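# Move foam block from low shelf to bench behind cartons

## Task

Take the foam block off the low shelf and set it on the bench top so that the whole block sits in the gap between the bench's row of cartons and the wall. The cartons must stay exactly where they were, neither moved nor rotated. The robot must not topple or finish leaning, or the task fails. The block has to stay there by itself: it does not count if only the robot's grip or contact holds it in place at the end.

## Robot and tools

Robot: a Hello Robot Stretch 4, about 1.6 m tall, with a single arm. It has an omni-wheel base (rim within 0.23 m of the base origin), a lift that slides up a mast, an arm that telescopes straight forward, a three-joint wrist (yaw, pitch, roll) and a two-finger gripper with bendable steel fingers.

Frames: the base frame sits on the floor under the base centre, x ahead, y to the left, z up. hand_pose is reported in this frame; it is a point between the open fingertips, and its printed value may be slightly wrong. With all wrist joints at zero its axes line up with the base frame. The odometry frame is where the base frame was when the scene began.

execute_actions(actions, cameras): actions is a list holding one action, or empty to just read state and images. An action contains "base", "joints", or both, plus optional "pace" and "contact_limits"; alternatively it contains only {"end_of_arm": "enable_torque"}, which re-powers wrist or gripper motors that shut off. All motions in one action start at once and may finish at different times.
- base: exactly one key, each a relative offset from where the base last reported itself, never a pose. translate_m: straight drive in metres, forward positive, -2 to 2. strafe_m: sideways in metres, left positive, -2 to 2. rotate_rad: turn in place in radians, counter-clockwise (left) positive, -3.2 to 3.2.
- joints: a single dictionary of absolute targets by name, any subset. lift_m 0 to 1.2 m; arm_m 0 to 0.55 m extension; wrist_yaw_rad -1.134 to 4.276 (0 ahead, positive left, 3.14 folded back, past 3.4 the arm may block it); wrist_pitch_rad -1.117 to 4.259 (0 level, 1.57 pointing down); wrist_roll_rad -1.117 to 4.259 (0 fingers level, positive is clockwise viewed from behind); gripper_m -0.038 to 0.141 m fingertip gap (negative presses the tips together). Joint targets past a range are clipped and reported; other bad values or unknown keys reject the whole call.
- pace: "slow", "default", "fast" or "max"; base speeds 0.1/0.3/0.4/0.6 m/s and 1/2/3/4 rad/s, reduced when lift_m is above 0.2.
- contact_limits: only {"arm_m": value}, 0 (gentlest) to 0.75 (firmest), default 0.5; the arm stops when it pushes that hard.
- cameras: list of "head_camera", "head_left_camera", "head_right_camera", "wrist_camera" or "all"; omitted or null gives all, [] gives none.
An action may run at most 15 s. A part you omit may keep pushing toward an older target.

wait(seconds): 0 to 10; commands nothing, returns the same as an empty action.
zoom_image(camera, region): region [x0, y0, x1, y1] in pixels of that camera's latest full image, origin top-left, at most 504 by 504.
read_manual(section): licence texts only; moves nothing.
finished_scene(scene): ends the current scene, given its number; irreversible, and the result tells whether the task succeeded.

Cameras: head_camera looks ahead and down from the mast top (turn the base to aim it). head_left_camera and head_right_camera are fisheyes beside it, aimed more steeply, showing the base and arm. wrist_camera looks along the fingers, tips near the bottom of its image. Calibration data is provided in OpenCV form.

Reading results: joint_positions; base_odometry (wheel-counted, so slips appear as motion; heading -3.142 to 3.142). turned_by_wheels versus turned_by_imu differing by over about 0.1 rad suggests a bump or slip. base_tilt in degrees (forward/right positive). lidar_m: 12 horizontal ranges of 30 degrees each, first straight ahead then counter-clockwise (4th left, 7th behind, 10th right); "-" is nothing seen or closer than 0.25 m. wrist_depth_mm: a 7 by 7 grid of depths, 100 to 2000 mm. motor_effort: percent of max, bracket is peak. base_status and joint_status: "done", "off_target", "contact_stop_at_<key>" (that part goes slack), "limit_stop_at_<name>" (e.g. own_body, tilt over 6 degrees), "time_out", "torque_fault" (wrist motor limp until enable_torque). on_its_own lists things not commanded this call. If a result reports a stop, later calls in the same reply are skipped.

Gripping: command a gripper_m smaller than the object's width; smaller squeezes harder. A firm hold shows in gripper_m effort; the position reading does not prove a grasp. If tips stick on a surface, raise the lift. To unfold at the start, send lift_m 0.4 with wrist_yaw_rad 0.

Avoid: driving or turning with over 1 kg held and arm_m above 0.2 (tipping risk, worse at fast paces), steady hard pushes with a raised gripper, rolled and upward-tilted wrist poses that hit the body, pressing the gripper into things (torque faults), and knocking the cartons. Release the block so it rests on its own, then finish. Loose items may occasionally get nudged.

Each tool is called by a JSON object that holds its "api" and its "payload", one argument or row to a line.

## Session

{"api": "execute_actions", "payload": {
  "actions": []
}}

Scene clock: 0.00 s.
base_odometry: x=+0.000 y=+0.000 heading=+0.000 (m, m, rad; odometry frame)
turned_by_wheels: +0.000 (rad since the last result)
turned_by_imu: +0.000 (rad since the last result)
base_tilt: forward=-0.2 right=+0.3 (deg)
lidar_m: 2.27 2.04 1.26 1.13 1.15 2.60 2.02 2.04 1.80 0.97 0.98 1.28
base_status: not commanded
joint_positions: lift_m=+0.143 arm_m=+0.000 wrist_yaw_rad=+3.225 wrist_pitch_rad=+0.007 wrist_roll_rad=+0.006 gripper_m=+0.057
joint_status: not commanded
motor_effort: lift_m=+21 arm_m=-1 wrist_yaw_rad=+1 wrist_pitch_rad=-9 wrist_roll_rad=+0 gripper_m=-3 wheel_0=+0 wheel_1=+1 wheel_2=+0 (%)
hand_pose: x=-0.1235 y=+0.0630 z=+0.3192 quat_wxyz=(-0.042, -0.004, +0.003, +0.999) (m; base frame)
wrist_depth_mm: - 139 138 - - - - / - - 136 - - - - / - - 135 - - - - / - 114 136 - - - - / 183 - - - - - - / 208 1430 212 1430 213 1430 1430 / 208 854 854 137 866 917 904
pictures: head_camera, head_left_camera, head_right_camera, wrist_camera
Images, in order (width x height): head_camera 420x560, head_left_camera 420x672, head_right_camera 420x672, wrist_camera 616x392.

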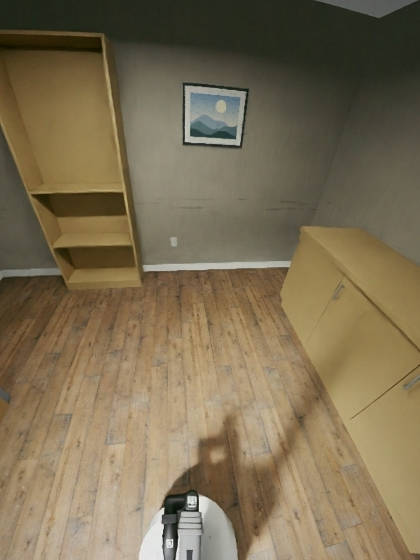

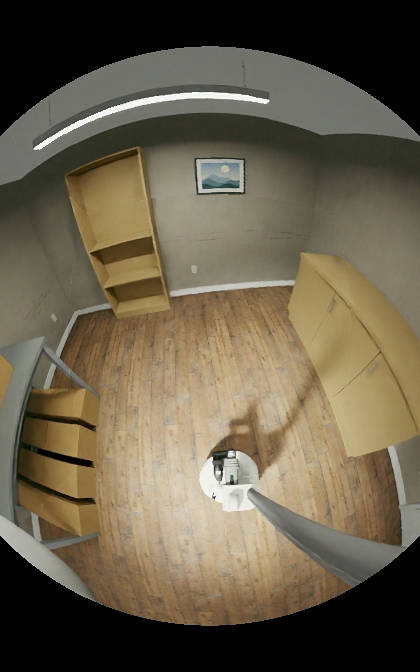

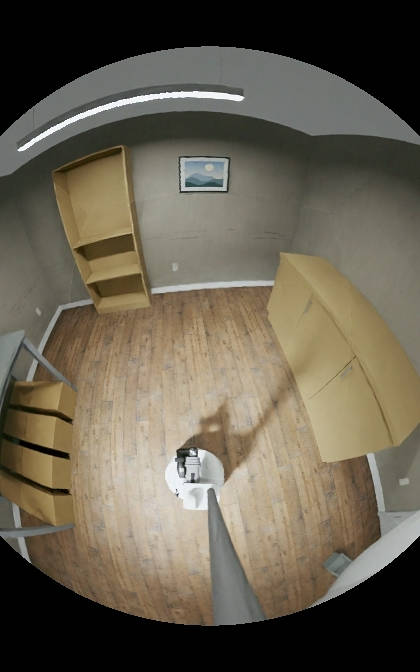

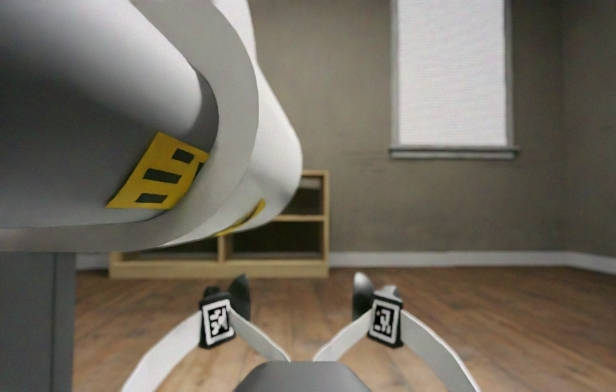

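{"api": "execute_actions", "payload": {
  "actions": [
    {"base":{"rotate_rad":1.6},"joints":{"lift_m":0.4,"wrist_yaw_rad":0},"pace":"fast"}
  ]
}}

Scene clock: 2.73 s.
base_odometry: x=+0.000 y=+0.000 heading=+1.600 (m, m, rad; odometry frame)
turned_by_wheels: +1.600 (rad since the last result)
turned_by_imu: +1.640 (rad since the last result)
base_tilt: forward=-0.2 right=+0.3 (deg)
lidar_m: 1.14 1.17 2.58 1.99 1.58 1.68 0.96 1.00 1.33 2.28 2.01 1.24
base_status: done
joint_positions: lift_m=+0.400 arm_m=+0.000 wrist_yaw_rad=+0.000 wrist_pitch_rad=+0.007 wrist_roll_rad=+0.006 gripper_m=+0.057
joint_status: all done
motor_effort: lift_m=+23(26) arm_m=-1(1) wrist_yaw_rad=+1(7) wrist_pitch_rad=-9(9) wrist_roll_rad=+0(0) gripper_m=-2(1) wheel_0=-3(14) wheel_1=-2(11) wheel_2=-2(9) (%)
hand_pose: x=+0.4598 y=-0.0873 z=+0.5759 quat_wxyz=(+1.000, +0.003, +0.004, +0.000) (m; base frame)
wrist_depth_mm: 1756 1808 1863 1863 1921 - - / 1708 1138 1182 1205 1255 - - / 1336 1397 1366 1366 1336 1060 - / 1708 1756 1808 1863 1863 1863 - / 1708 1756 1808 1863 1863 1921 - / 1661 1336 212 1336 213 1336 - / 866 891 904 136 946 991 1499
pictures: head_camera, head_left_camera, head_right_camera, wrist_camera
camera_calibration (this result's frames):
wrist_camera: T_world_to_cam=[[-0.0275729, -0.99956, 0.0109266, -0.0886807], [0.0339299, -0.0118603, -0.999354, 0.622089], [0.999044, -0.0271844, 0.034242, -0.256305], [0, 0, 0, 1]] pos_world=[0.232507, -0.0882311, 0.631432]
Images, in order (width x height): head_camera 420x560, head_left_camera 420x672, head_right_camera 420x672, wrist_camera 616x392.

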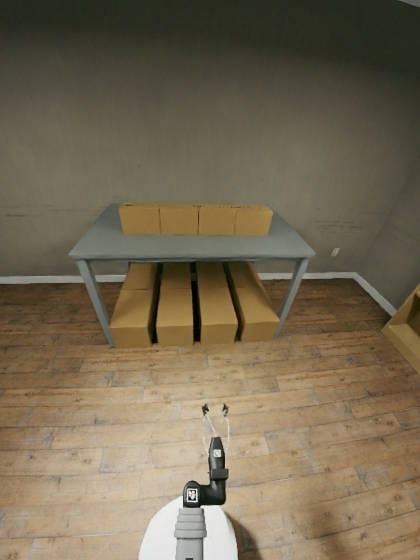

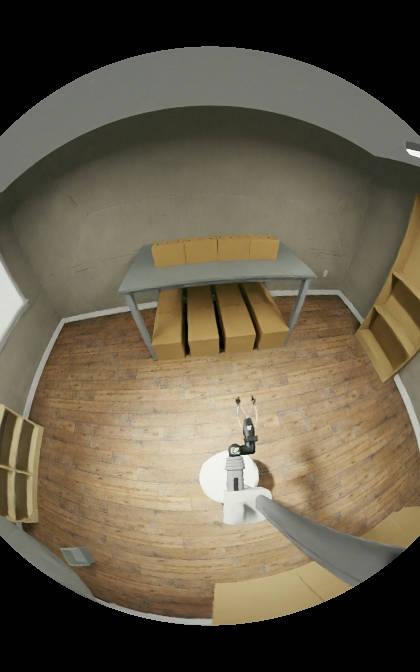

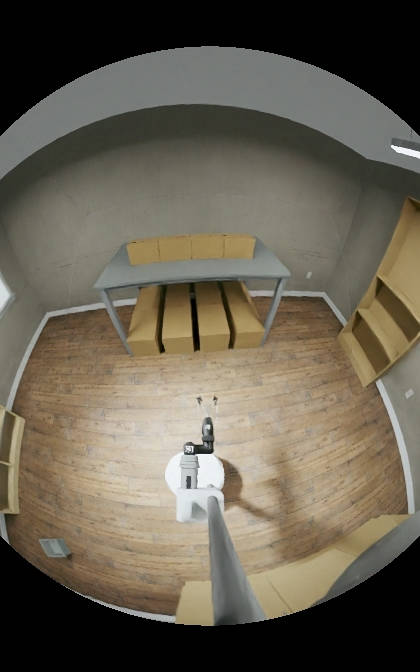

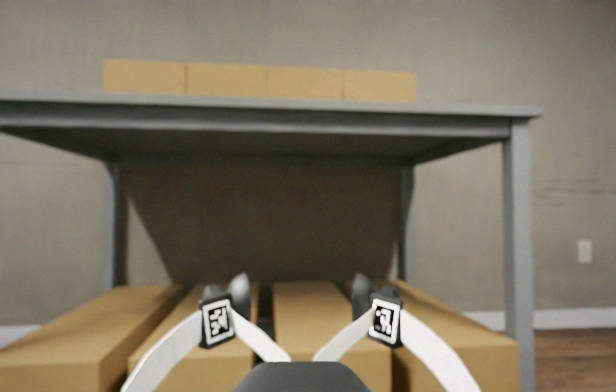

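{"api": "execute_actions", "payload": {
  "actions": [
    {"base":{"rotate_rad":1.65},"pace":"fast"}
  ]
}}

Scene clock: 4.87 s.
base_odometry: x=+0.000 y=+0.000 heading=-3.034 (m, m, rad; odometry frame)
turned_by_wheels: +1.649 (rad since the last result)
turned_by_imu: +1.691 (rad since the last result)
base_tilt: forward=-0.2 right=+0.3 (deg)
lidar_m: 2.01 1.59 1.72 0.97 1.02 1.43 2.05 2.04 1.21 1.13 1.20 2.53
base_status: done
joint_positions: lift_m=+0.400 arm_m=+0.000 wrist_yaw_rad=+0.000 wrist_pitch_rad=+0.007 wrist_roll_rad=+0.006 gripper_m=+0.057
joint_status: not commanded
motor_effort: lift_m=+22(24) arm_m=-1(1) wrist_yaw_rad=+1(0) wrist_pitch_rad=-9(9) wrist_roll_rad=+0(0) gripper_m=+0(2) wheel_0=-4(3) wheel_1=-3(9) wheel_2=-2(11) (%)
hand_pose: x=+0.4598 y=-0.0874 z=+0.5760 quat_wxyz=(+1.000, +0.003, +0.004, +0.000) (m; base frame)
wrist_depth_mm: - - - - - - - / - - - - - - - / - - - - - - - / - - - - - - - / - - - - - - - / - 1921 212 - 213 - - / 1499 1397 1397 137 1430 1499 1464
pictures: head_camera, head_left_camera, head_right_camera, wrist_camera
camera_calibration (this result's frames):
wrist_camera: T_world_to_cam=[[-0.0277103, -0.999556, 0.0109257, -0.0886575], [0.0339342, -0.0118642, -0.999354, 0.622181], [0.99904, -0.0273216, 0.0342479, -0.256318], [0, 0, 0, 1]] pos_world=[0.232502, -0.0882395, 0.631526]
Images, in order (width x height): head_camera 420x560, head_left_camera 420x672, head_right_camera 420x672, wrist_camera 616x392.

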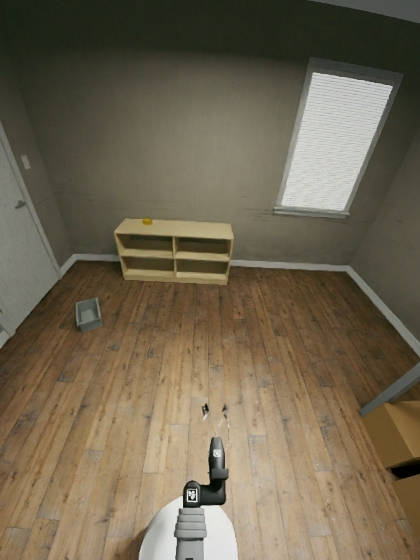

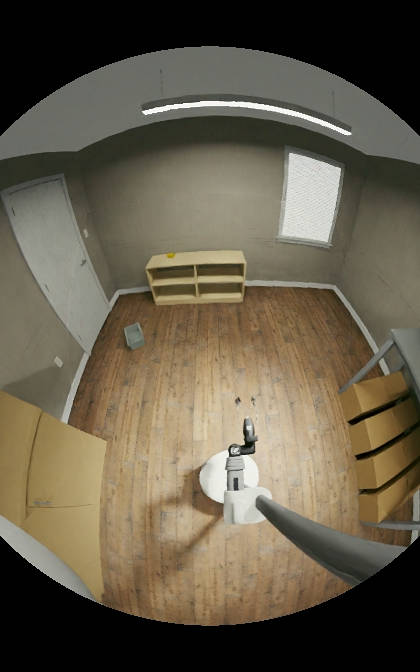

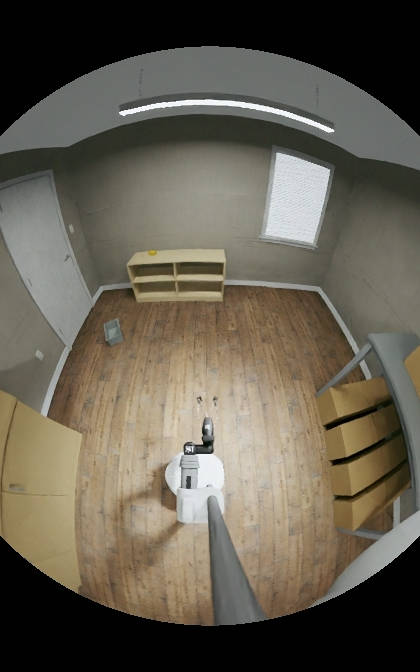

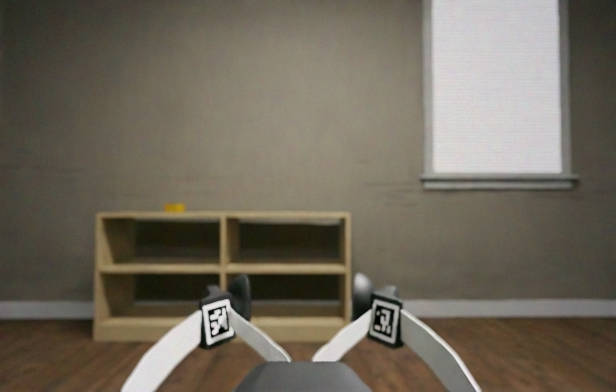

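{"api": "zoom_image", "payload": {
  "camera": "head_camera",
  "region": [100, 200, 250, 300]
}}

Region (100, 200, 250, 300) of head_camera's 420x560 image, scaled by 3.360, with more detail than that image has.

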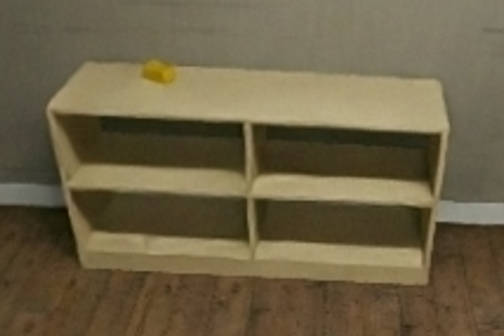

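{"api": "execute_actions", "payload": {
  "actions": [
    {"base":{"translate_m":1.4},"joints":{"lift_m":0.55,"gripper_m":0.13},"pace":"max"}
  ]
}}

{"api": "execute_actions", "payload": {
  "actions": [
    {"base":{"rotate_rad":0.62},"joints":{"wrist_pitch_rad":0.3},"pace":"fast"}
  ]
}}

Scene clock: 10.07 s.
base_odometry: x=-1.392 y=-0.150 heading=-3.034 (m, m, rad; odometry frame)
turned_by_wheels: +0.001 (rad since the last result)
turned_by_imu: -0.002 (rad since the last result)
base_tilt: forward=-0.1 right=+0.3 (deg)
lidar_m: 0.61 0.63 0.89 0.89 1.69 1.57 3.45 1.65 1.39 2.04 1.43 0.63
base_status: done
joint_positions: lift_m=+0.550 arm_m=+0.000 wrist_yaw_rad=+0.000 wrist_pitch_rad=+0.007 wrist_roll_rad=+0.006 gripper_m=+0.130
joint_status: all done
motor_effort: lift_m=+22(26) arm_m=-1(1) wrist_yaw_rad=+2(1) wrist_pitch_rad=-8(9) wrist_roll_rad=+0(0) gripper_m=+1(1) wheel_0=+3(9) wheel_1=+2(9) wheel_2=+3(14) (%)
hand_pose: x=+0.4597 y=-0.0874 z=+0.7261 quat_wxyz=(+1.000, +0.003, +0.004, +0.000) (m; base frame)
wrist_depth_mm: 798 809 809 809 820 831 831 / 798 809 809 809 820 820 820 / 798 798 798 809 809 809 809 / 788 788 798 798 798 809 820 / 788 788 798 798 798 809 809 / 640 525 640 640 580 809 798 / 415 387 415 144 410 415 798
pictures: head_camera, head_left_camera, head_right_camera, wrist_camera
camera_calibration (this result's frames):
wrist_camera: T_world_to_cam=[[-0.0278595, -0.999552, 0.0109232, -0.0902693], [0.0340224, -0.0118693, -0.999351, 0.77209], [0.999033, -0.0274697, 0.0343378, -0.26152], [0, 0, 0, 1]] pos_world=[0.232484, -0.0882486, 0.781555]
Images, in order (width x height): head_camera 420x560, head_left_camera 420x672, head_right_camera 420x672, wrist_camera 616x392.

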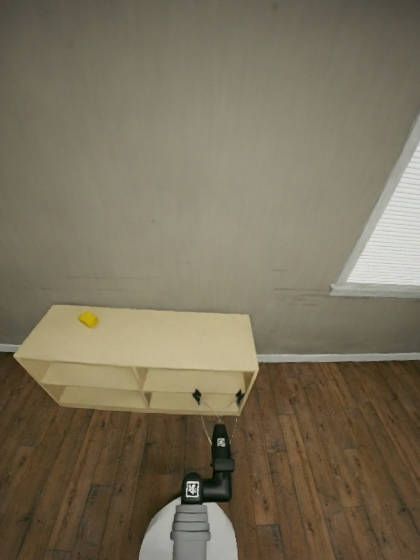

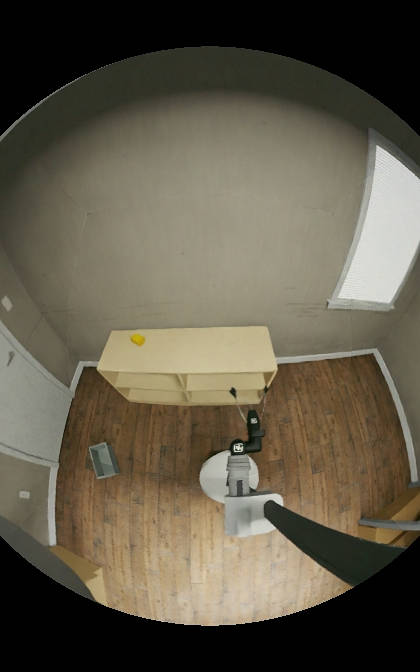

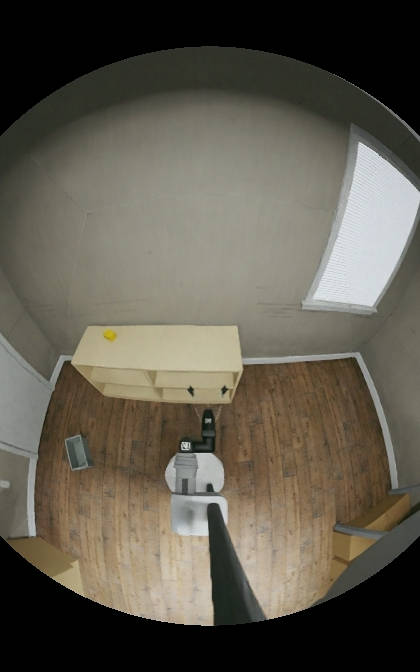

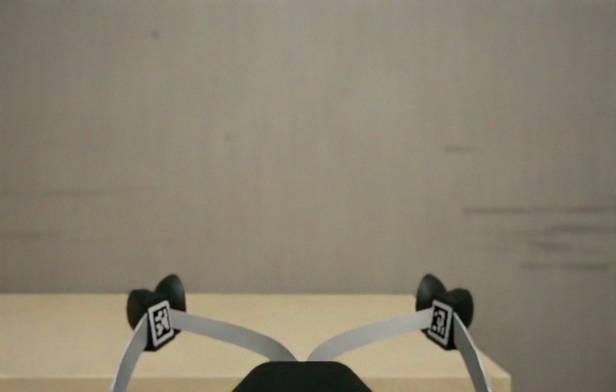

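Scene clock: 11.27 s.
base_odometry: x=-1.392 y=-0.150 heading=-2.414 (m, m, rad; odometry frame)
turned_by_wheels: +0.619 (rad since the last result)
turned_by_imu: +0.635 (rad since the last result)
base_tilt: forward=-0.1 right=+0.3 (deg)
lidar_m: 0.64 0.98 0.89 1.55 1.57 3.42 1.49 1.38 2.05 1.31 0.62 0.60
base_status: done
joint_positions: lift_m=+0.550 arm_m=+0.000 wrist_yaw_rad=+0.000 wrist_pitch_rad=+0.302 wrist_roll_rad=+0.006 gripper_m=+0.130
joint_status: all done
motor_effort: lift_m=+22(22) arm_m=-1(1) wrist_yaw_rad=+1(1) wrist_pitch_rad=-7(11) wrist_roll_rad=+0(0) gripper_m=+0(1) wheel_0=-3(7) wheel_1=-2(10) wheel_2=-2(9) (%)
hand_pose: x=+0.4467 y=-0.0874 z=+0.6423 quat_wxyz=(+0.989, +0.003, +0.150, +0.000) (m; base frame)
wrist_depth_mm: 1308 1229 1042 878 768 676 615 / 1336 1336 1060 904 778 699 627 / 1336 1397 1098 931 820 715 647 / 1430 842 654 585 591 591 603 / 1430 891 1008 946 442 384 382 / 1366 842 750 691 549 723 699 / 1078 931 946 144 591 574 603
pictures: head_camera, head_left_camera, head_right_camera, wrist_camera
camera_calibration (this result's frames):
wrist_camera: T_world_to_cam=[[-0.0233753, -0.999554, 0.0185734, -0.0966074], [-0.257892, -0.0119207, -0.9661, 0.797872], [0.965891, -0.0273728, -0.257498, -0.0433542], [0, 0, 0, 1]] pos_world=[0.245382, -0.0882398, 0.761455]
Images, in order (width x height): head_camera 420x560, head_left_camera 420x672, head_right_camera 420x672, wrist_camera 616x392.

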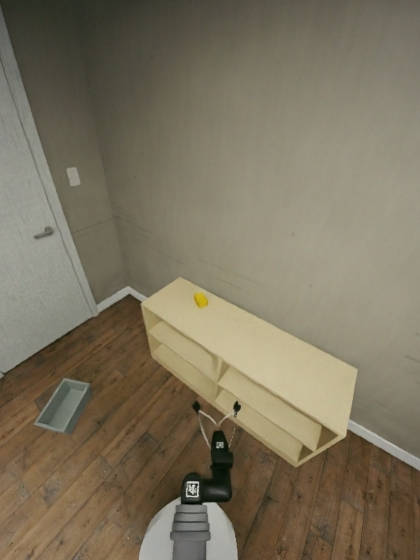

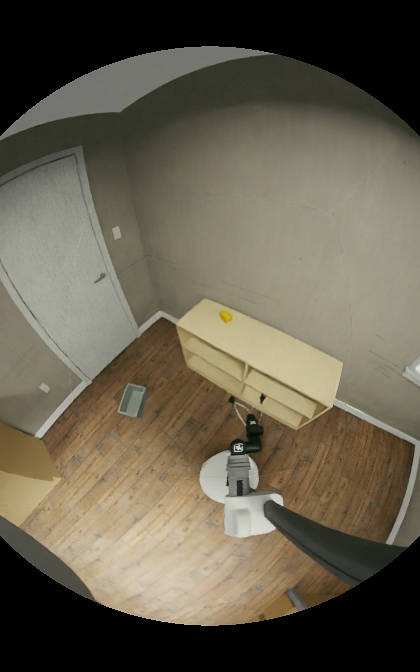

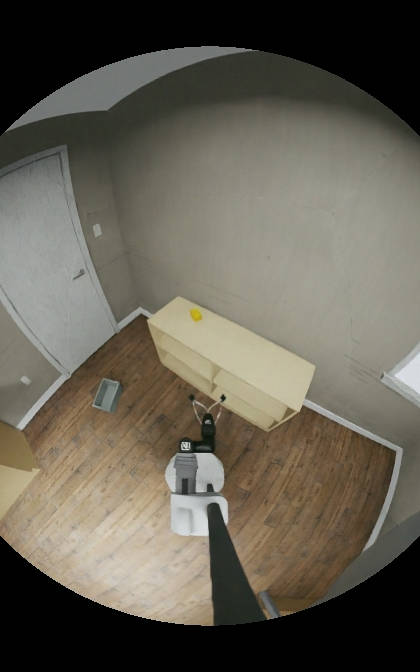

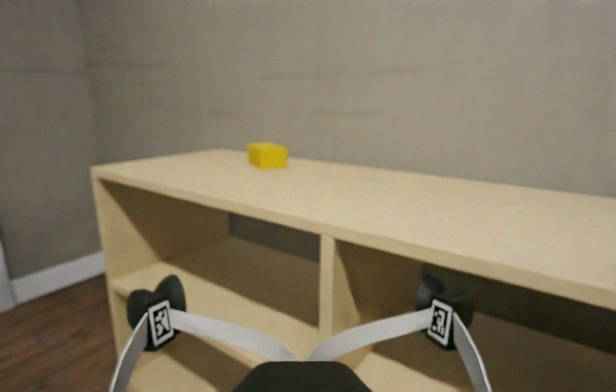

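{"api": "zoom_image", "payload": {
  "camera": "head_camera",
  "region": [170, 270, 230, 330]
}}

Region (170, 270, 230, 330) of head_camera's 420x560 image, scaled by 8.400, with more detail than that image has.

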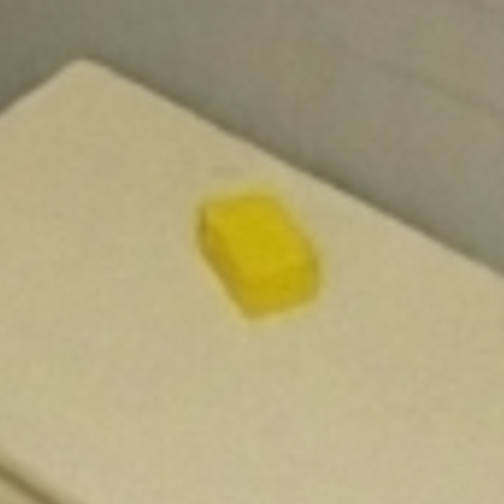

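{"api": "execute_actions", "payload": {
  "actions": [
    {"base":{"translate_m":0.2},"joints":{"lift_m":0.69,"wrist_pitch_rad":0.5,"wrist_yaw_rad":0.33,"gripper_m":0.14},"pace":"fast"}
  ],
  "cameras": []
}}

{"api": "execute_actions", "payload": {
  "actions": [
    {"joints":{"arm_m":0.42},"pace":"fast"}
  ]
}}

Scene clock: 14.77 s.
base_odometry: x=-1.541 y=-0.284 heading=-2.414 (m, m, rad; odometry frame)
turned_by_wheels: +0.000 (rad since the last result)
turned_by_imu: -0.001 (rad since the last result)
base_tilt: forward=-0.2 right=+0.2 (deg)
lidar_m: 0.48 0.73 0.80 1.65 1.63 3.60 1.65 1.55 2.17 0.59 0.44 0.42
base_status: done
joint_positions: lift_m=+0.690 arm_m=+0.000 wrist_yaw_rad=+0.330 wrist_pitch_rad=+0.502 wrist_roll_rad=+0.006 gripper_m=+0.140
joint_status: all done
motor_effort: lift_m=+23(26) arm_m=-1(1) wrist_yaw_rad=+2(10) wrist_pitch_rad=-8(10) wrist_roll_rad=+0(0) gripper_m=+2(3) wheel_0=+2(11) wheel_1=+1(9) wheel_2=+1(11) (%)
hand_pose: x=+0.4388 y=-0.0008 z=+0.7292 quat_wxyz=(+0.956, -0.038, +0.245, +0.158) (m; base frame)
wrist_depth_mm: 1098 1229 1308 946 732 603 512 / 1160 1308 1397 991 768 621 530 / 1205 1366 1430 917 778 647 544 / 1255 1430 699 615 597 621 564 / 1281 1430 842 500 480 477 480 / 1229 211 778 723 387 362 389 / 1025 991 960 136 349 317 330
pictures: none
No camera images: the call's "cameras" was empty. Leave "cameras" out to get every camera's image.

Scene clock: 16.73 s.
base_odometry: x=-1.541 y=-0.284 heading=-2.414 (m, m, rad; odometry frame)
turned_by_wheels: +0.000 (rad since the last result)
turned_by_imu: +0.000 (rad since the last result)
base_tilt: forward=-0.2 right=+0.3 (deg)
lidar_m: 0.49 0.74 0.79 1.65 1.62 3.61 1.67 1.55 2.17 0.60 0.47 0.44
base_status: not commanded
joint_positions: lift_m=+0.690 arm_m=+0.419 wrist_yaw_rad=+0.330 wrist_pitch_rad=+0.502 wrist_roll_rad=+0.006 gripper_m=+0.140
joint_status: all done
motor_effort: lift_m=+23(23) arm_m=+5(4) wrist_yaw_rad=+2(2) wrist_pitch_rad=-7(8) wrist_roll_rad=+0(0) gripper_m=+2(2) wheel_0=+2(2) wheel_1=+1(1) wheel_2=+1(1) (%)
hand_pose: x=+0.8577 y=-0.0007 z=+0.7292 quat_wxyz=(+0.956, -0.038, +0.245, +0.158) (m; base frame)
wrist_depth_mm: 917 960 597 421 329 268 235 / 960 1042 647 449 345 279 241 / 1025 1098 715 480 362 290 248 / 1060 1205 788 512 379 301 256 / 1098 1182 469 473 402 314 266 / 379 211 382 384 384 303 277 / 322 312 322 136 324 317 289
pictures: head_camera, head_left_camera, head_right_camera, wrist_camera
camera_calibration (this result's frames):
wrist_camera: T_world_to_cam=[[0.30566, -0.951866, 0.0228852, -0.287316], [-0.416858, -0.155392, -0.895591, 1.07362], [0.856038, 0.264207, -0.44429, -0.184919], [0, 0, 0, 1]] pos_world=[0.693666, -0.0577966, 0.885943]
Images, in order (width x height): head_camera 420x560, head_left_camera 420x672, head_right_camera 420x672, wrist_camera 616x392.

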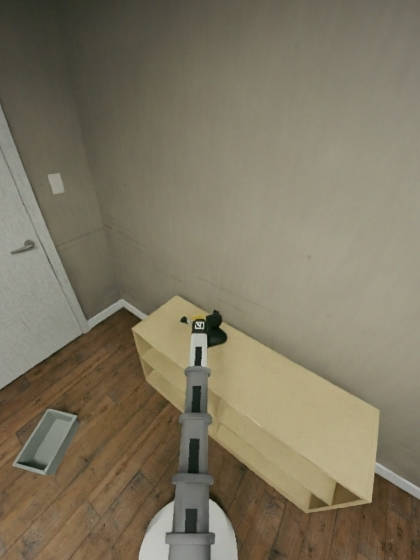

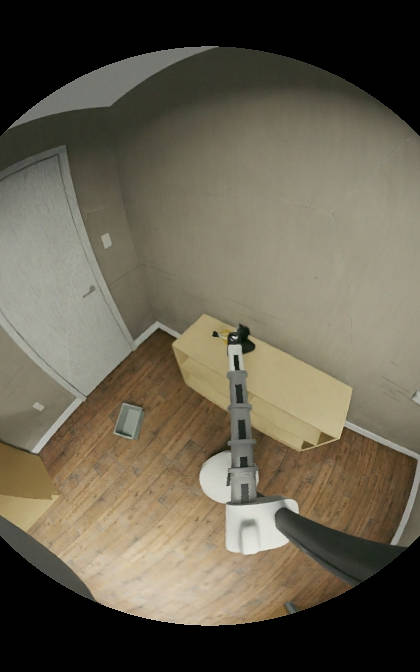

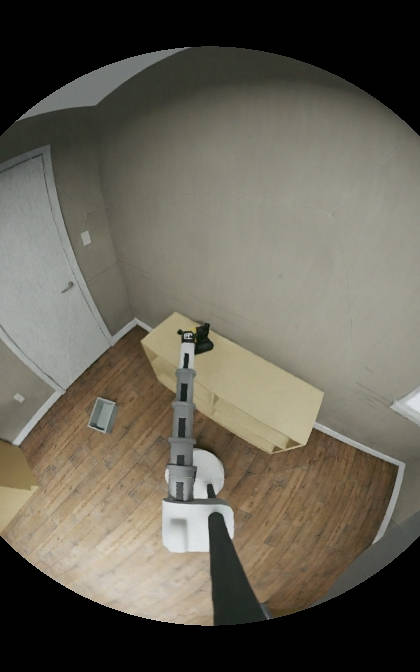

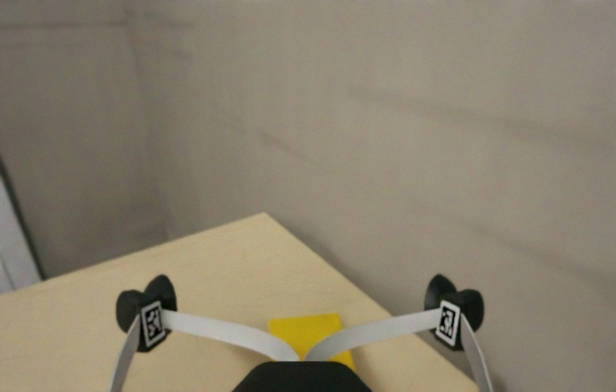

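{"api": "execute_actions", "payload": {
  "actions": [
    {"joints":{"arm_m":0.432,"lift_m":0.602,"gripper_m":0.11}}
  ],
  "cameras": ["wrist_camera","head_camera"]
}}

Scene clock: 19.00 s.
base_odometry: x=-1.541 y=-0.284 heading=-2.414 (m, m, rad; odometry frame)
turned_by_wheels: +0.000 (rad since the last result)
turned_by_imu: +0.000 (rad since the last result)
base_tilt: forward=-0.2 right=+0.3 (deg)
lidar_m: 0.49 0.73 0.80 1.66 1.64 3.60 1.65 1.57 2.16 0.58 0.45 0.43
base_status: not commanded
joint_positions: lift_m=+0.602 arm_m=+0.431 wrist_yaw_rad=+0.330 wrist_pitch_rad=+0.502 wrist_roll_rad=+0.006 gripper_m=+0.110
joint_status: all done
motor_effort: lift_m=+18(21) arm_m=+5(4) wrist_yaw_rad=+2(2) wrist_pitch_rad=-7(7) wrist_roll_rad=+0(0) gripper_m=+1(0) wheel_0=+2(2) wheel_1=+1(1) wheel_2=+1(1) (%)
hand_pose: x=+0.8697 y=-0.0007 z=+0.6417 quat_wxyz=(+0.956, -0.038, +0.245, +0.158) (m; base frame)
wrist_depth_mm: 931 960 574 410 317 258 226 / 976 1042 627 433 332 268 234 / 1008 1098 691 462 347 279 242 / 1025 415 415 427 366 293 247 / 320 320 322 245 338 304 257 / 259 252 252 199 200 264 267 / 220 213 213 139 215 216 223
pictures: head_camera, wrist_camera
camera_calibration (this result's frames):
wrist_camera: T_world_to_cam=[[0.305578, -0.951892, 0.0228858, -0.288931], [-0.416896, -0.155365, -0.895578, 1.00026], [0.856049, 0.264128, -0.444316, -0.234055], [0, 0, 0, 1]] pos_world=[0.705657, -0.0578055, 0.798427]
Images, in order (width x height): head_camera 420x560, wrist_camera 616x392.

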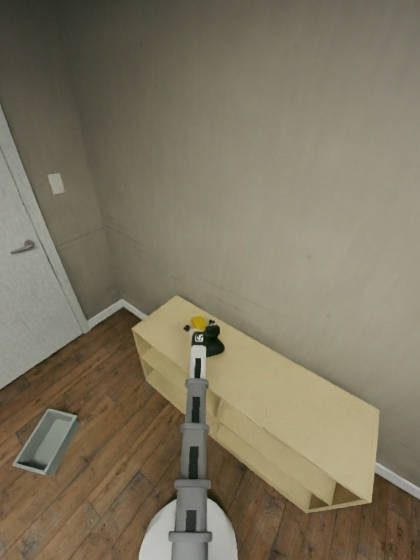

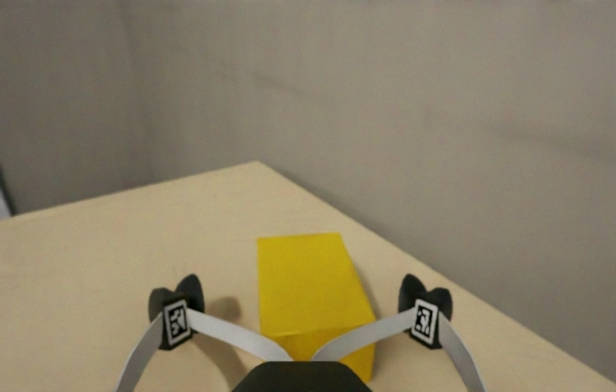

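{"api": "execute_actions", "payload": {
  "actions": [
    {"joints":{"lift_m":0.597,"gripper_m":0.02}}
  ],
  "cameras": ["wrist_camera"]
}}

{"api": "execute_actions", "payload": {
  "actions": [
    {"joints":{"lift_m":0.66}}
  ],
  "cameras": ["wrist_camera"]
}}

Scene clock: 21.03 s.
base_odometry: x=-1.541 y=-0.284 heading=-2.414 (m, m, rad; odometry frame)
turned_by_wheels: +0.000 (rad since the last result)
turned_by_imu: +0.000 (rad since the last result)
base_tilt: forward=-0.1 right=+0.3 (deg)
lidar_m: 0.49 0.71 0.79 1.65 1.60 3.60 1.65 1.58 2.16 0.59 0.45 0.44
base_status: not commanded
joint_positions: lift_m=+0.597 arm_m=+0.431 wrist_yaw_rad=+0.330 wrist_pitch_rad=+0.502 wrist_roll_rad=+0.006 gripper_m=+0.020
joint_status: all done
motor_effort: lift_m=+17(17) arm_m=+5(5) wrist_yaw_rad=+1(1) wrist_pitch_rad=-8(8) wrist_roll_rad=+0(0) gripper_m=-19(21) wheel_0=+2(2) wheel_1=+1(1) wheel_2=+1(1) (%)
hand_pose: x=+0.8696 y=-0.0007 z=+0.6366 quat_wxyz=(+0.956, -0.038, +0.245, +0.158) (m; base frame)
wrist_depth_mm: 931 946 574 404 317 257 226 / 960 1025 621 433 332 268 233 / 976 1098 683 462 347 279 242 / 1008 404 407 407 366 291 247 / 310 312 312 226 315 300 257 / 252 253 190 184 196 256 265 / 213 201 202 153 205 204 216
pictures: wrist_camera
camera_calibration (this result's frames):
wrist_camera: T_world_to_cam=[[0.30558, -0.951891, 0.0228876, -0.288819], [-0.416975, -0.155392, -0.895536, 0.995792], [0.85601, 0.264115, -0.4444, -0.236191], [0, 0, 0, 1]] pos_world=[0.70566, -0.0578049, 0.793415]
Images, in order (width x height): wrist_camera 616x392.

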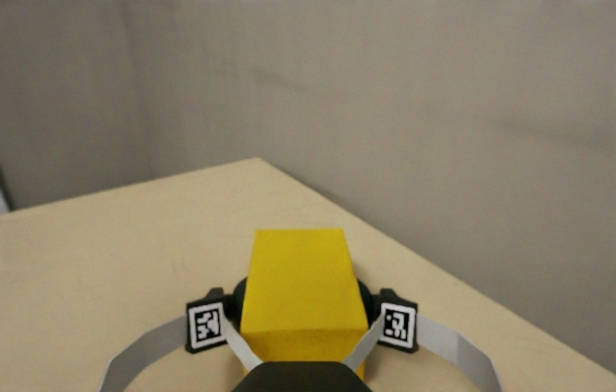

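Scene clock: 22.23 s.
base_odometry: x=-1.541 y=-0.284 heading=-2.414 (m, m, rad; odometry frame)
turned_by_wheels: +0.000 (rad since the last result)
turned_by_imu: +0.000 (rad since the last result)
base_tilt: forward=-0.2 right=+0.3 (deg)
lidar_m: 0.48 0.71 0.78 1.66 1.62 3.58 1.64 1.54 2.16 0.57 0.45 0.44
base_status: not commanded
joint_positions: lift_m=+0.660 arm_m=+0.431 wrist_yaw_rad=+0.330 wrist_pitch_rad=+0.502 wrist_roll_rad=+0.006 gripper_m=+0.020
joint_status: all done
motor_effort: lift_m=+24(26) arm_m=+5(5) wrist_yaw_rad=+2(1) wrist_pitch_rad=-9(9) wrist_roll_rad=+0(0) gripper_m=-20(20) wheel_0=+2(2) wheel_1=+1(1) wheel_2=+1(1) (%)
hand_pose: x=+0.8696 y=-0.0008 z=+0.6991 quat_wxyz=(+0.956, -0.038, +0.246, +0.158) (m; base frame)
wrist_depth_mm: 917 976 574 407 315 257 226 / 960 1042 627 433 332 268 233 / 1025 1098 683 462 349 278 242 / 1042 1160 715 488 368 290 247 / 1042 415 418 227 387 306 257 / 338 340 191 185 196 315 266 / 286 271 270 153 276 279 278
pictures: wrist_camera
camera_calibration (this result's frames):
wrist_camera: T_world_to_cam=[[0.305584, -0.95189, 0.0228908, -0.290254], [-0.417114, -0.155439, -0.895463, 1.05175], [0.855941, 0.264091, -0.444546, -0.208271], [0, 0, 0, 1]] pos_world=[0.705665, -0.057804, 0.855865]
Images, in order (width x height): wrist_camera 616x392.

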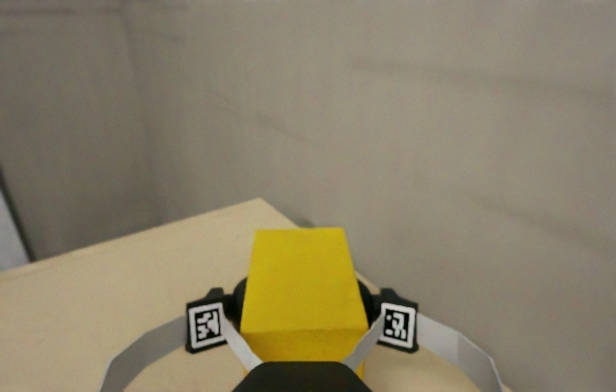

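{"api": "execute_actions", "payload": {
  "actions": [
    {"base":{"rotate_rad":2.16},"joints":{"arm_m":0.0},"pace":"fast"}
  ],
  "cameras": ["head_left_camera","wrist_camera"]
}}

Scene clock: 26.20 s.
base_odometry: x=-1.541 y=-0.284 heading=-0.255 (m, m, rad; odometry frame)
turned_by_wheels: +2.159 (rad since the last result)
turned_by_imu: +2.214 (rad since the last result)
base_tilt: forward=-0.1 right=+0.3 (deg)
lidar_m: 1.63 3.58 1.56 1.61 2.09 0.55 0.45 0.44 0.50 0.82 0.78 1.67
base_status: done
joint_positions: lift_m=+0.660 arm_m=+0.001 wrist_yaw_rad=+0.330 wrist_pitch_rad=+0.502 wrist_roll_rad=+0.006 gripper_m=+0.020
joint_status: all done
motor_effort: lift_m=+23(24) arm_m=-5(5) wrist_yaw_rad=+1(3) wrist_pitch_rad=-9(9) wrist_roll_rad=+0(0) gripper_m=-19(19) wheel_0=-4(15) wheel_1=-3(9) wheel_2=-3(10) (%)
hand_pose: x=+0.4394 y=-0.0007 z=+0.6991 quat_wxyz=(+0.956, -0.038, +0.246, +0.159) (m; base frame)
wrist_depth_mm: - - - - - 1537 1060 / - - - - - 1576 1098 / - - - - - 1576 1160 / 1863 1863 1863 1863 1863 1499 1281 / 1430 1430 1464 227 1464 1464 1336 / 1182 1160 191 185 195 1182 1182 / 976 931 931 153 960 946 1025
pictures: head_left_camera, wrist_camera
camera_calibration (this result's frames):
wrist_camera: T_world_to_cam=[[0.305739, -0.95184, 0.0228917, -0.158831], [-0.417233, -0.155553, -0.895388, 0.872323], [0.855827, 0.264204, -0.444698, 0.160093], [0, 0, 0, 1]] pos_world=[0.275511, -0.0577865, 0.855896]
Images, in order (width x height): head_left_camera 420x672, wrist_camera 616x392.

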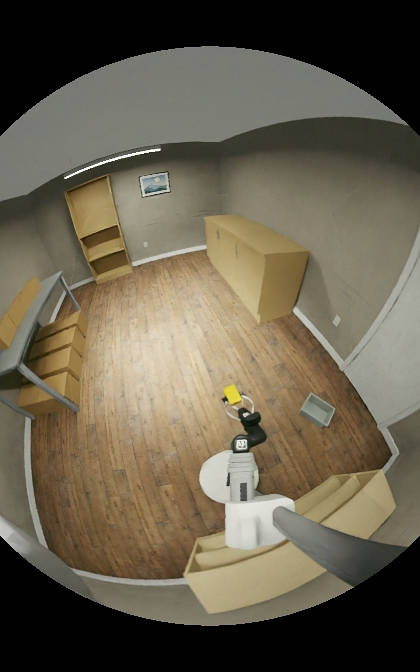

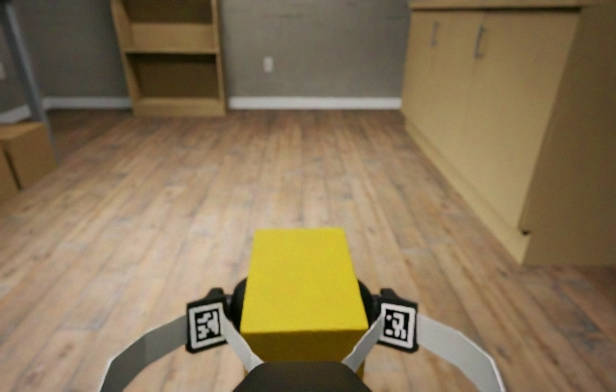

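{"api": "execute_actions", "payload": {
  "actions": [
    {"base":{"strafe_m":1.7},"joints":{"lift_m":1.17},"pace":"max"}
  ]
}}

Scene clock: 32.40 s.
base_odometry: x=-1.113 y=+1.362 heading=-0.255 (m, m, rad; odometry frame)
turned_by_wheels: +0.000 (rad since the last result)
turned_by_imu: -0.002 (rad since the last result)
base_tilt: forward=-0.1 right=+0.3 (deg)
lidar_m: 0.31 0.29 0.34 0.54 0.56 0.63 1.01 1.42 1.57 1.79 2.63 0.38
base_status: done
joint_positions: lift_m=+1.170 arm_m=+0.001 wrist_yaw_rad=+0.330 wrist_pitch_rad=+0.502 wrist_roll_rad=+0.006 gripper_m=+0.020
joint_status: all done
motor_effort: lift_m=+22(25) arm_m=-4(4) wrist_yaw_rad=+2(1) wrist_pitch_rad=-8(9) wrist_roll_rad=+0(0) gripper_m=-20(19) wheel_0=-1(12) wheel_1=-1(13) wheel_2=+0(1) (%)
hand_pose: x=+0.4394 y=-0.0008 z=+1.2092 quat_wxyz=(+0.956, -0.038, +0.246, +0.158) (m; base frame)
wrist_depth_mm: 1078 1661 - - - - - / 1078 1618 - - - - - / 1078 1430 1042 1430 - - - / 976 991 603 1008 - - - / 759 732 469 228 - - - / 621 585 190 185 195 1921 1808 / 525 480 477 153 508 1464 1576
pictures: head_camera, head_left_camera, head_right_camera, wrist_camera
camera_calibration (this result's frames):
wrist_camera: T_world_to_cam=[[0.305563, -0.951897, 0.0228897, -0.170467], [-0.417172, -0.155446, -0.895435, 1.32909], [0.855919, 0.264063, -0.444604, 0.386805], [0, 0, 0, 1]] pos_world=[0.275475, -0.057806, 1.36599]
Images, in order (width x height): head_camera 420x560, head_left_camera 420x672, head_right_camera 420x672, wrist_camera 616x392.

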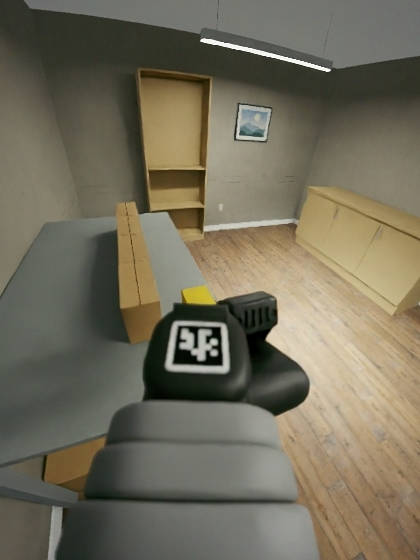

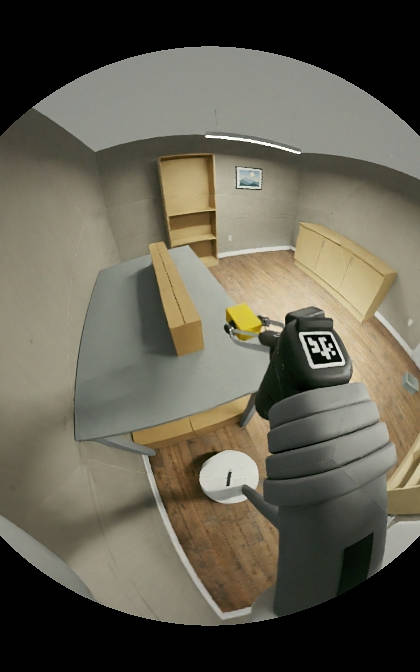

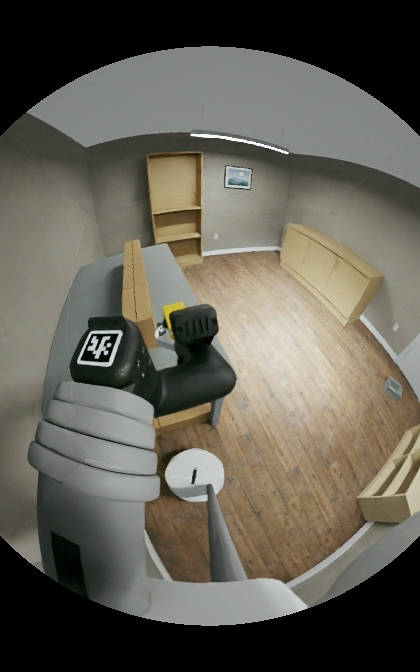

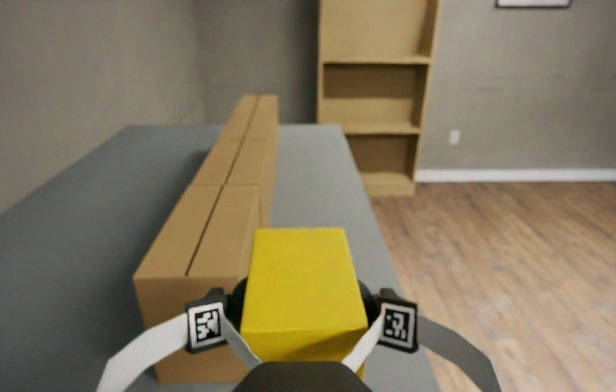

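{"api": "execute_actions", "payload": {
  "actions": [
    {"base":{"rotate_rad":0.78},"joints":{"arm_m":0.40},"pace":"fast"}
  ]
}}

Scene clock: 35.63 s.
base_odometry: x=-1.113 y=+1.362 heading=+0.524 (m, m, rad; odometry frame)
turned_by_wheels: +0.779 (rad since the last result)
turned_by_imu: +0.798 (rad since the last result)
base_tilt: forward=-0.2 right=+0.3 (deg)
lidar_m: 0.32 0.42 0.55 0.57 0.74 1.41 1.42 1.59 3.15 2.63 0.33 0.28
base_status: done
joint_positions: lift_m=+1.170 arm_m=+0.399 wrist_yaw_rad=+0.330 wrist_pitch_rad=+0.502 wrist_roll_rad=+0.006 gripper_m=+0.020
joint_status: all done
motor_effort: lift_m=+23(22) arm_m=+5(6) wrist_yaw_rad=+1(4) wrist_pitch_rad=-8(9) wrist_roll_rad=+1(0) gripper_m=-19(21) wheel_0=-4(7) wheel_1=-3(8) wheel_2=-1(9) (%)
hand_pose: x=+0.8377 y=-0.0007 z=+1.2092 quat_wxyz=(+0.956, -0.038, +0.246, +0.159) (m; base frame)
wrist_depth_mm: 283 327 387 477 615 866 1464 / 294 342 410 504 661 976 1808 / 306 355 433 539 732 1118 - / 319 375 455 580 798 991 991 / 330 394 466 227 759 768 778 / 345 410 190 184 195 627 634 / 364 399 496 152 508 500 530
pictures: head_camera, head_left_camera, head_right_camera, wrist_camera
camera_calibration (this result's frames):
wrist_camera: T_world_to_cam=[[0.305826, -0.951812, 0.0228879, -0.2923], [-0.417097, -0.15555, -0.895452, 1.4952], [0.855863, 0.264306, -0.444569, 0.0459365], [0, 0, 0, 1]] pos_world=[0.673722, -0.0577775, 1.36599]
Images, in order (width x height): head_camera 420x560, head_left_camera 420x672, head_right_camera 420x672, wrist_camera 616x392.

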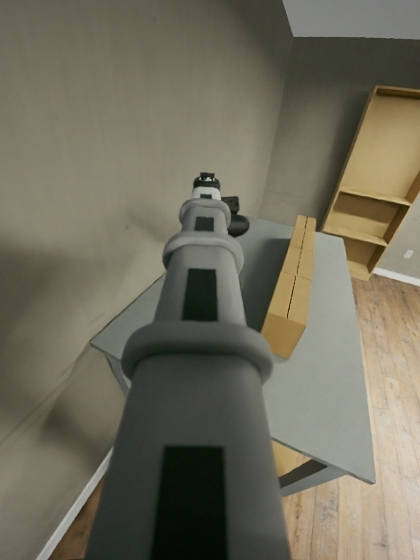

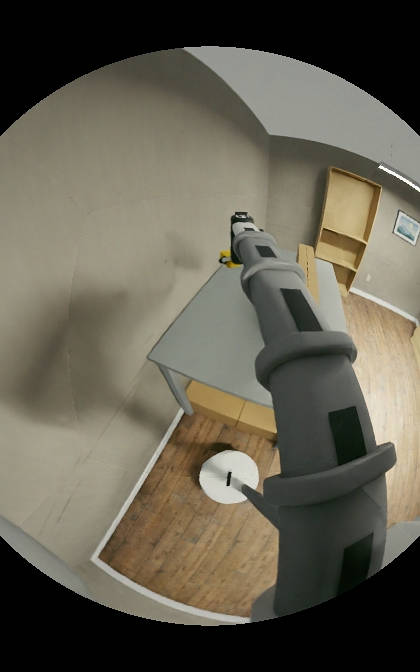

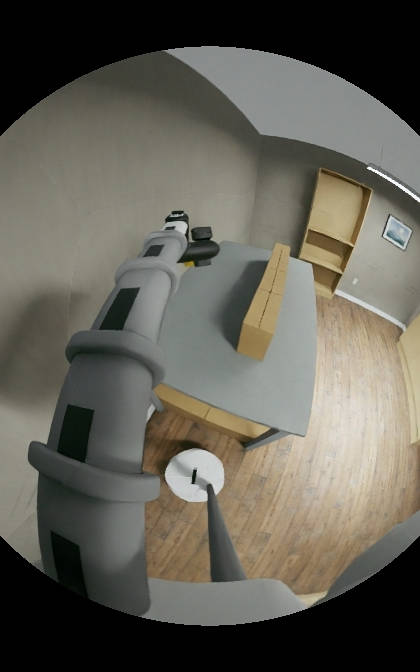

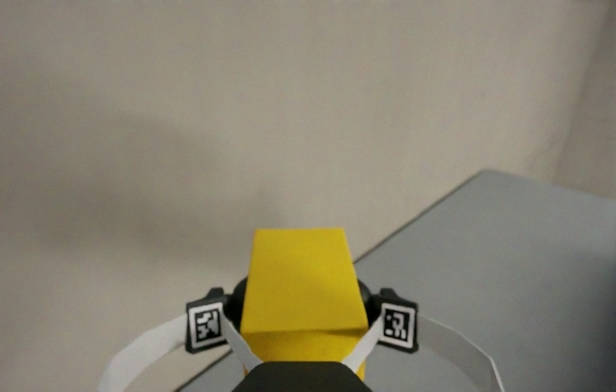

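{"api": "execute_actions", "payload": {
  "actions": [
    {"joints":{"lift_m":0.925},"pace":"fast"}
  ]
}}

Scene clock: 37.67 s.
base_odometry: x=-1.113 y=+1.362 heading=+0.524 (m, m, rad; odometry frame)
turned_by_wheels: +0.000 (rad since the last result)
turned_by_imu: +0.000 (rad since the last result)
base_tilt: forward=-0.2 right=+0.4 (deg)
lidar_m: 0.31 0.41 0.55 0.56 0.72 1.41 1.43 1.56 3.15 2.63 0.33 0.30
base_status: not commanded
joint_positions: lift_m=+0.925 arm_m=+0.399 wrist_yaw_rad=+0.330 wrist_pitch_rad=+0.502 wrist_roll_rad=+0.006 gripper_m=+0.020
joint_status: all done
motor_effort: lift_m=+18(20) arm_m=+4(5) wrist_yaw_rad=+1(1) wrist_pitch_rad=-8(9) wrist_roll_rad=+0(1) gripper_m=-19(19) wheel_0=-4(4) wheel_1=-3(3) wheel_2=-1(1) (%)
hand_pose: x=+0.8377 y=-0.0007 z=+0.9645 quat_wxyz=(+0.956, -0.038, +0.246, +0.159) (m; base frame)
wrist_depth_mm: 283 327 387 473 621 866 1464 / 294 343 407 508 661 917 1661 / 304 357 427 539 647 661 661 / 317 375 433 459 462 462 462 / 327 351 351 227 353 355 357 / 287 287 190 184 195 290 290 / 241 228 228 152 233 230 245
pictures: head_camera, head_left_camera, head_right_camera, wrist_camera
camera_calibration (this result's frames):
wrist_camera: T_world_to_cam=[[0.305795, -0.951822, 0.0228904, -0.286687], [-0.417217, -0.155574, -0.895392, 1.27612], [0.855815, 0.264256, -0.44469, -0.0626752], [0, 0, 0, 1]] pos_world=[0.673727, -0.0577804, 1.12132]
Images, in order (width x height): head_camera 420x560, head_left_camera 420x672, head_right_camera 420x672, wrist_camera 616x392.

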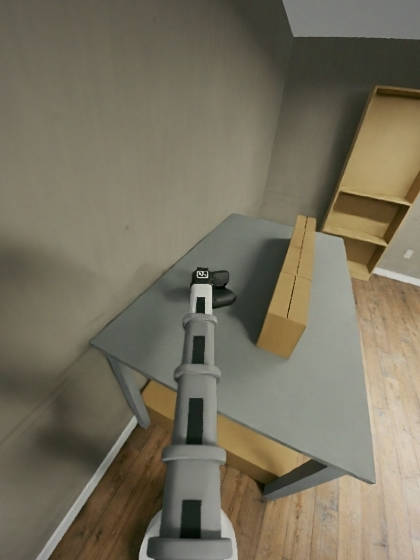

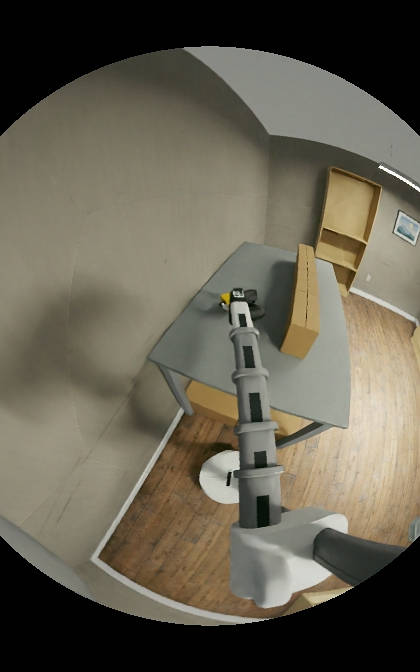

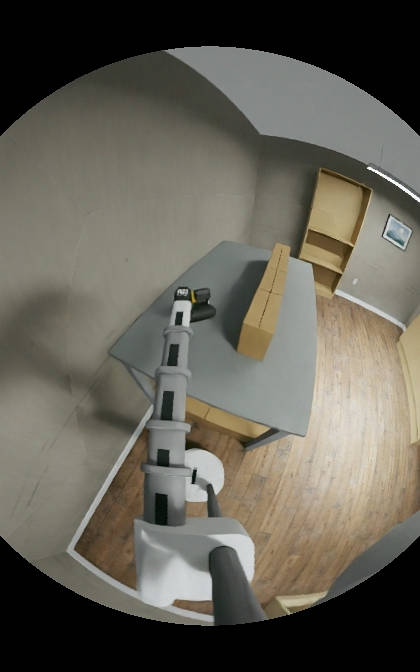

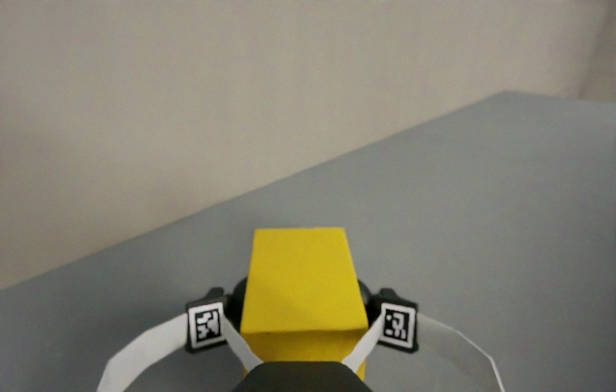

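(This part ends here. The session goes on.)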